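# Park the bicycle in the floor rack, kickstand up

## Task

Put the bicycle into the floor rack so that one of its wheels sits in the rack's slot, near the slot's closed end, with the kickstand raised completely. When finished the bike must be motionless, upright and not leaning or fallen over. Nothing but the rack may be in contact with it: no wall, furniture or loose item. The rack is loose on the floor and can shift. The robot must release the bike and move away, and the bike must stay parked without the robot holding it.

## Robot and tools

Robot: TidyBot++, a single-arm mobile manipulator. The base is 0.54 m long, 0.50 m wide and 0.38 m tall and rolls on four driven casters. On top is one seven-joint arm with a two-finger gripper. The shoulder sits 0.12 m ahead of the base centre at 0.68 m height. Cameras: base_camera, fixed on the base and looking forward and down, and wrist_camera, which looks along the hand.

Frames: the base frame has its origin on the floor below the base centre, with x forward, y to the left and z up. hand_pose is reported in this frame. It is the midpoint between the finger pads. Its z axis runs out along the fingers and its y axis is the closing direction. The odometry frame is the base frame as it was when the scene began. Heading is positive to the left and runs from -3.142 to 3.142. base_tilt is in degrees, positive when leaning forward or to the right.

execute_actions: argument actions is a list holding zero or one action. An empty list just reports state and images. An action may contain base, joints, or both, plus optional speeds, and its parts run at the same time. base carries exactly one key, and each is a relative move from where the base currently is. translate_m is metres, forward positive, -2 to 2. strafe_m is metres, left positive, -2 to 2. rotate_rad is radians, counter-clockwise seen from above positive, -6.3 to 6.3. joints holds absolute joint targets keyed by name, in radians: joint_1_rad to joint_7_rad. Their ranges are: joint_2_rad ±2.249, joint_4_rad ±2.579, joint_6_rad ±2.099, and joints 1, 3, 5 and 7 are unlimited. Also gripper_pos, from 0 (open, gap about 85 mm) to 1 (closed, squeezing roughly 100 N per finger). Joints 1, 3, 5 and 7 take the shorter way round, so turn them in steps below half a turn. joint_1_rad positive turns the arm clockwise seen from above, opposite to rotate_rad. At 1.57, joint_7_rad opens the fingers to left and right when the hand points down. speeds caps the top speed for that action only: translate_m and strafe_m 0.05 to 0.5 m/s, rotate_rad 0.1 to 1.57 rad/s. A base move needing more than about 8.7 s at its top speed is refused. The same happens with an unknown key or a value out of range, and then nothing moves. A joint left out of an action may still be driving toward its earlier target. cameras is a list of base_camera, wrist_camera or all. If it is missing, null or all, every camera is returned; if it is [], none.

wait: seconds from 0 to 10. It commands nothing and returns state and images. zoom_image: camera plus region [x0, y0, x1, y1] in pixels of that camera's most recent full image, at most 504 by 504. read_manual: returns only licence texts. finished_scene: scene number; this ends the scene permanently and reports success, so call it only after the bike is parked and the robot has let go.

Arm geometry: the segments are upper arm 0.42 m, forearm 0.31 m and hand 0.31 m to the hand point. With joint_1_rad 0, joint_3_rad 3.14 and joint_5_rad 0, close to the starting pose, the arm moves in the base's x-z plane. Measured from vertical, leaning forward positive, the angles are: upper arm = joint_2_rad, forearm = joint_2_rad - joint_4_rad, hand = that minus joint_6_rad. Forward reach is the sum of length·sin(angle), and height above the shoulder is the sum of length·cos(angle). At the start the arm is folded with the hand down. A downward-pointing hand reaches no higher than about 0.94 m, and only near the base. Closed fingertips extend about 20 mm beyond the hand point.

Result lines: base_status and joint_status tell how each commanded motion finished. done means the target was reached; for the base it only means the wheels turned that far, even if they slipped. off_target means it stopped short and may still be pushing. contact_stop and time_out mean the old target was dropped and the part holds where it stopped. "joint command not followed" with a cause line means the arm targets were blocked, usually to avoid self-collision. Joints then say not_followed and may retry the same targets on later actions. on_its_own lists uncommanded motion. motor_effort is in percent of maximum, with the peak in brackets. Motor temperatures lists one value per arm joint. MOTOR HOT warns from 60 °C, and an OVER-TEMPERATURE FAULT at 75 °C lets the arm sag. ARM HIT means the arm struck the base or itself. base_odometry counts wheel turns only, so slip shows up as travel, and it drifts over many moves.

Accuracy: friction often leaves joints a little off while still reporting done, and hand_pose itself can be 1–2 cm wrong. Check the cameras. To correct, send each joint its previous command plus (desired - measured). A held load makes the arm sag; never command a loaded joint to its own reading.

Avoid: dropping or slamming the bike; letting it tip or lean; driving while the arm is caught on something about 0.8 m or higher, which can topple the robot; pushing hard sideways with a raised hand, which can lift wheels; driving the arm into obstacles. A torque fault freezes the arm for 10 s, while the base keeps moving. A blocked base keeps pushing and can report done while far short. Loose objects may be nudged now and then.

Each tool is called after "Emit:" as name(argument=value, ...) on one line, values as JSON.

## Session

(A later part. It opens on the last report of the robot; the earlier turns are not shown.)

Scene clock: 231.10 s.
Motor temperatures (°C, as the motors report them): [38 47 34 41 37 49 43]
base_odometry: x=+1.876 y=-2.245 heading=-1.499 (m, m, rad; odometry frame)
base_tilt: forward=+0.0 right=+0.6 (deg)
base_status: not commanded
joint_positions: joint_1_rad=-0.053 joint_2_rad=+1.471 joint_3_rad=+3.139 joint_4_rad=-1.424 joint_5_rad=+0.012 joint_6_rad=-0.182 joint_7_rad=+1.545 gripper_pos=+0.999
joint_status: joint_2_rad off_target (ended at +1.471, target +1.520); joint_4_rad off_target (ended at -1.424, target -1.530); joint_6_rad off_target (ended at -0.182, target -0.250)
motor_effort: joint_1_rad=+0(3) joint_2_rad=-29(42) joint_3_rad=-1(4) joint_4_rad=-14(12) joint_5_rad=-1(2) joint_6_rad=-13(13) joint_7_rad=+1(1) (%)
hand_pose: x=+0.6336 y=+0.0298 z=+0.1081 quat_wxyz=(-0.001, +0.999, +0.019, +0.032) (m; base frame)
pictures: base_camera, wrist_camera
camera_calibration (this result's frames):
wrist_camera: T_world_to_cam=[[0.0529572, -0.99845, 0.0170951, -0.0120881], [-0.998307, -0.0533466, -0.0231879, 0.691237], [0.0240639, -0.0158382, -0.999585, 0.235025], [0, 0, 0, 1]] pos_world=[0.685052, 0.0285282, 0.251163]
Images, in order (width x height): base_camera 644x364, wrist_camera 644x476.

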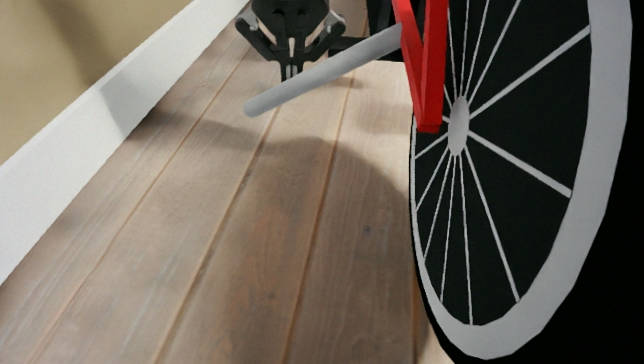

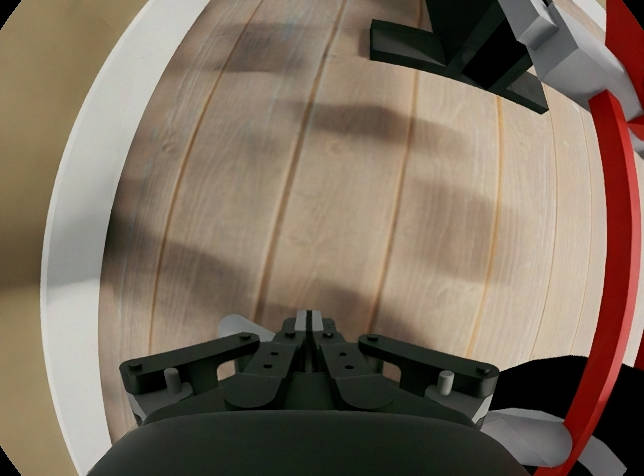

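Stiff; pull harder.

Emit:
execute_actions(actions=[{"joints":{"joint_2_rad":1.68,"joint_4_rad":-1.5,"joint_6_rad":-0.55}}])

Scene clock: 232.97 s.
Motor temperatures (°C, as the motors report them): [38 47 34 41 37 49 43]
base_odometry: x=+1.876 y=-2.245 heading=-1.499 (m, m, rad; odometry frame)
base_tilt: forward=+0.0 right=+0.6 (deg)
base_status: not commanded
joint_positions: joint_1_rad=-0.055 joint_2_rad=+1.681 joint_3_rad=+3.139 joint_4_rad=-1.500 joint_5_rad=+0.012 joint_6_rad=-0.535 joint_7_rad=+1.555 gripper_pos=+0.999
joint_status: all done
motor_effort: joint_1_rad=+0(5) joint_2_rad=-34(44) joint_3_rad=-1(5) joint_4_rad=-4(17) joint_5_rad=-1(3) joint_6_rad=-4(14) joint_7_rad=+0(1) (%)
hand_pose: x=+0.3554 y=+0.0139 z=+0.0602 quat_wxyz=(+0.010, +0.959, +0.024, -0.283) (m; base frame)
pictures: base_camera, wrist_camera
camera_calibration (this result's frames):
wrist_camera: T_world_to_cam=[[0.0745421, -0.997142, 0.0123335, -0.0197892], [-0.814832, -0.0537742, 0.577197, 0.31021], [-0.574884, -0.0530752, -0.816512, 0.395976], [0, 0, 0, 1]] pos_world=[0.481884, 0.0179651, 0.144511]
Images, in order (width x height): base_camera 644x364, wrist_camera 644x476.

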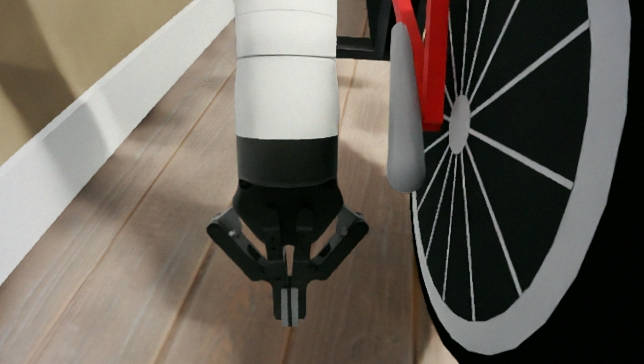

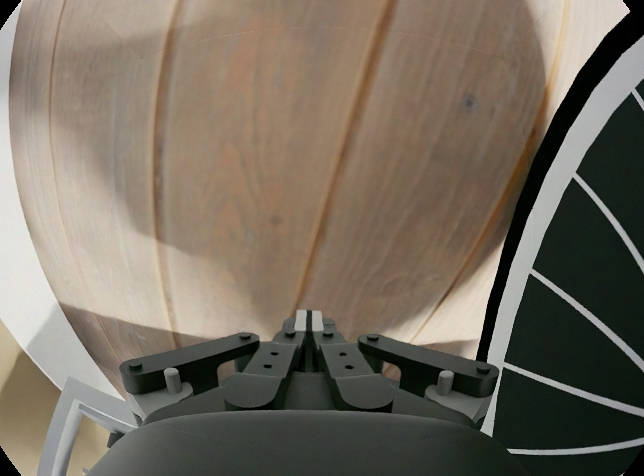

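Folded. Push the bike back in.

Emit:
execute_actions(actions=[{"base":{"translate_m":0.12},"speeds":{"translate_m":0.05},"joints":{"joint_1_rad":-0.12}}], cameras=["base_camera"])

Emit:
execute_actions(actions=[{"base":{"translate_m":-0.7}}], cameras=["base_camera"])

Emit:
finished_scene(scene=1)

Scene clock: 240.60 s.
Motor temperatures (°C, as the motors report them): [38 46 34 41 37 49 43]
base_odometry: x=+1.884 y=-2.364 heading=-1.498 (m, m, rad; odometry frame)
base_tilt: forward=+0.0 right=+0.6 (deg)
base_status: done
joint_positions: joint_1_rad=-0.112 joint_2_rad=+1.681 joint_3_rad=+3.139 joint_4_rad=-1.500 joint_5_rad=+0.012 joint_6_rad=-0.535 joint_7_rad=+1.555 gripper_pos=+0.999
joint_status: all done
motor_effort: joint_1_rad=+0(1) joint_2_rad=-35(36) joint_3_rad=-1(2) joint_4_rad=-3(6) joint_5_rad=-2(1) joint_6_rad=-4(5) joint_7_rad=+1(1) (%)
hand_pose: x=+0.3543 y=+0.0274 z=+0.0602 quat_wxyz=(+0.018, +0.958, +0.052, -0.282) (m; base frame)
pictures: base_camera
Images, in order (width x height): base_camera 644x364.

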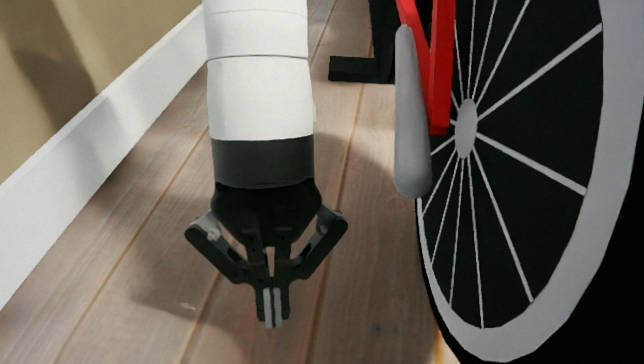

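Scene clock: 243.60 s.
Motor temperatures (°C, as the motors report them): [38 46 34 41 37 49 43]
base_odometry: x=+1.833 y=-1.665 heading=-1.498 (m, m, rad; odometry frame)
base_tilt: forward=+0.0 right=+0.6 (deg)
base_status: done
joint_positions: joint_1_rad=-0.112 joint_2_rad=+1.680 joint_3_rad=+3.139 joint_4_rad=-1.500 joint_5_rad=+0.012 joint_6_rad=-0.535 joint_7_rad=+1.555 gripper_pos=+0.999
joint_status: not commanded
motor_effort: joint_1_rad=+0(3) joint_2_rad=-34(36) joint_3_rad=-1(2) joint_4_rad=-4(6) joint_5_rad=-1(1) joint_6_rad=-5(5) joint_7_rad=+1(1) (%)
hand_pose: x=+0.3545 y=+0.0276 z=+0.0602 quat_wxyz=(+0.018, +0.958, +0.052, -0.282) (m; base frame)
pictures: base_camera
Images, in order (width x height): base_camera 644x364.

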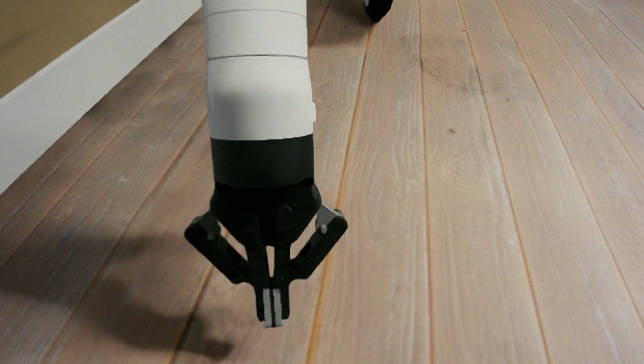

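The scene is finished: the task was done.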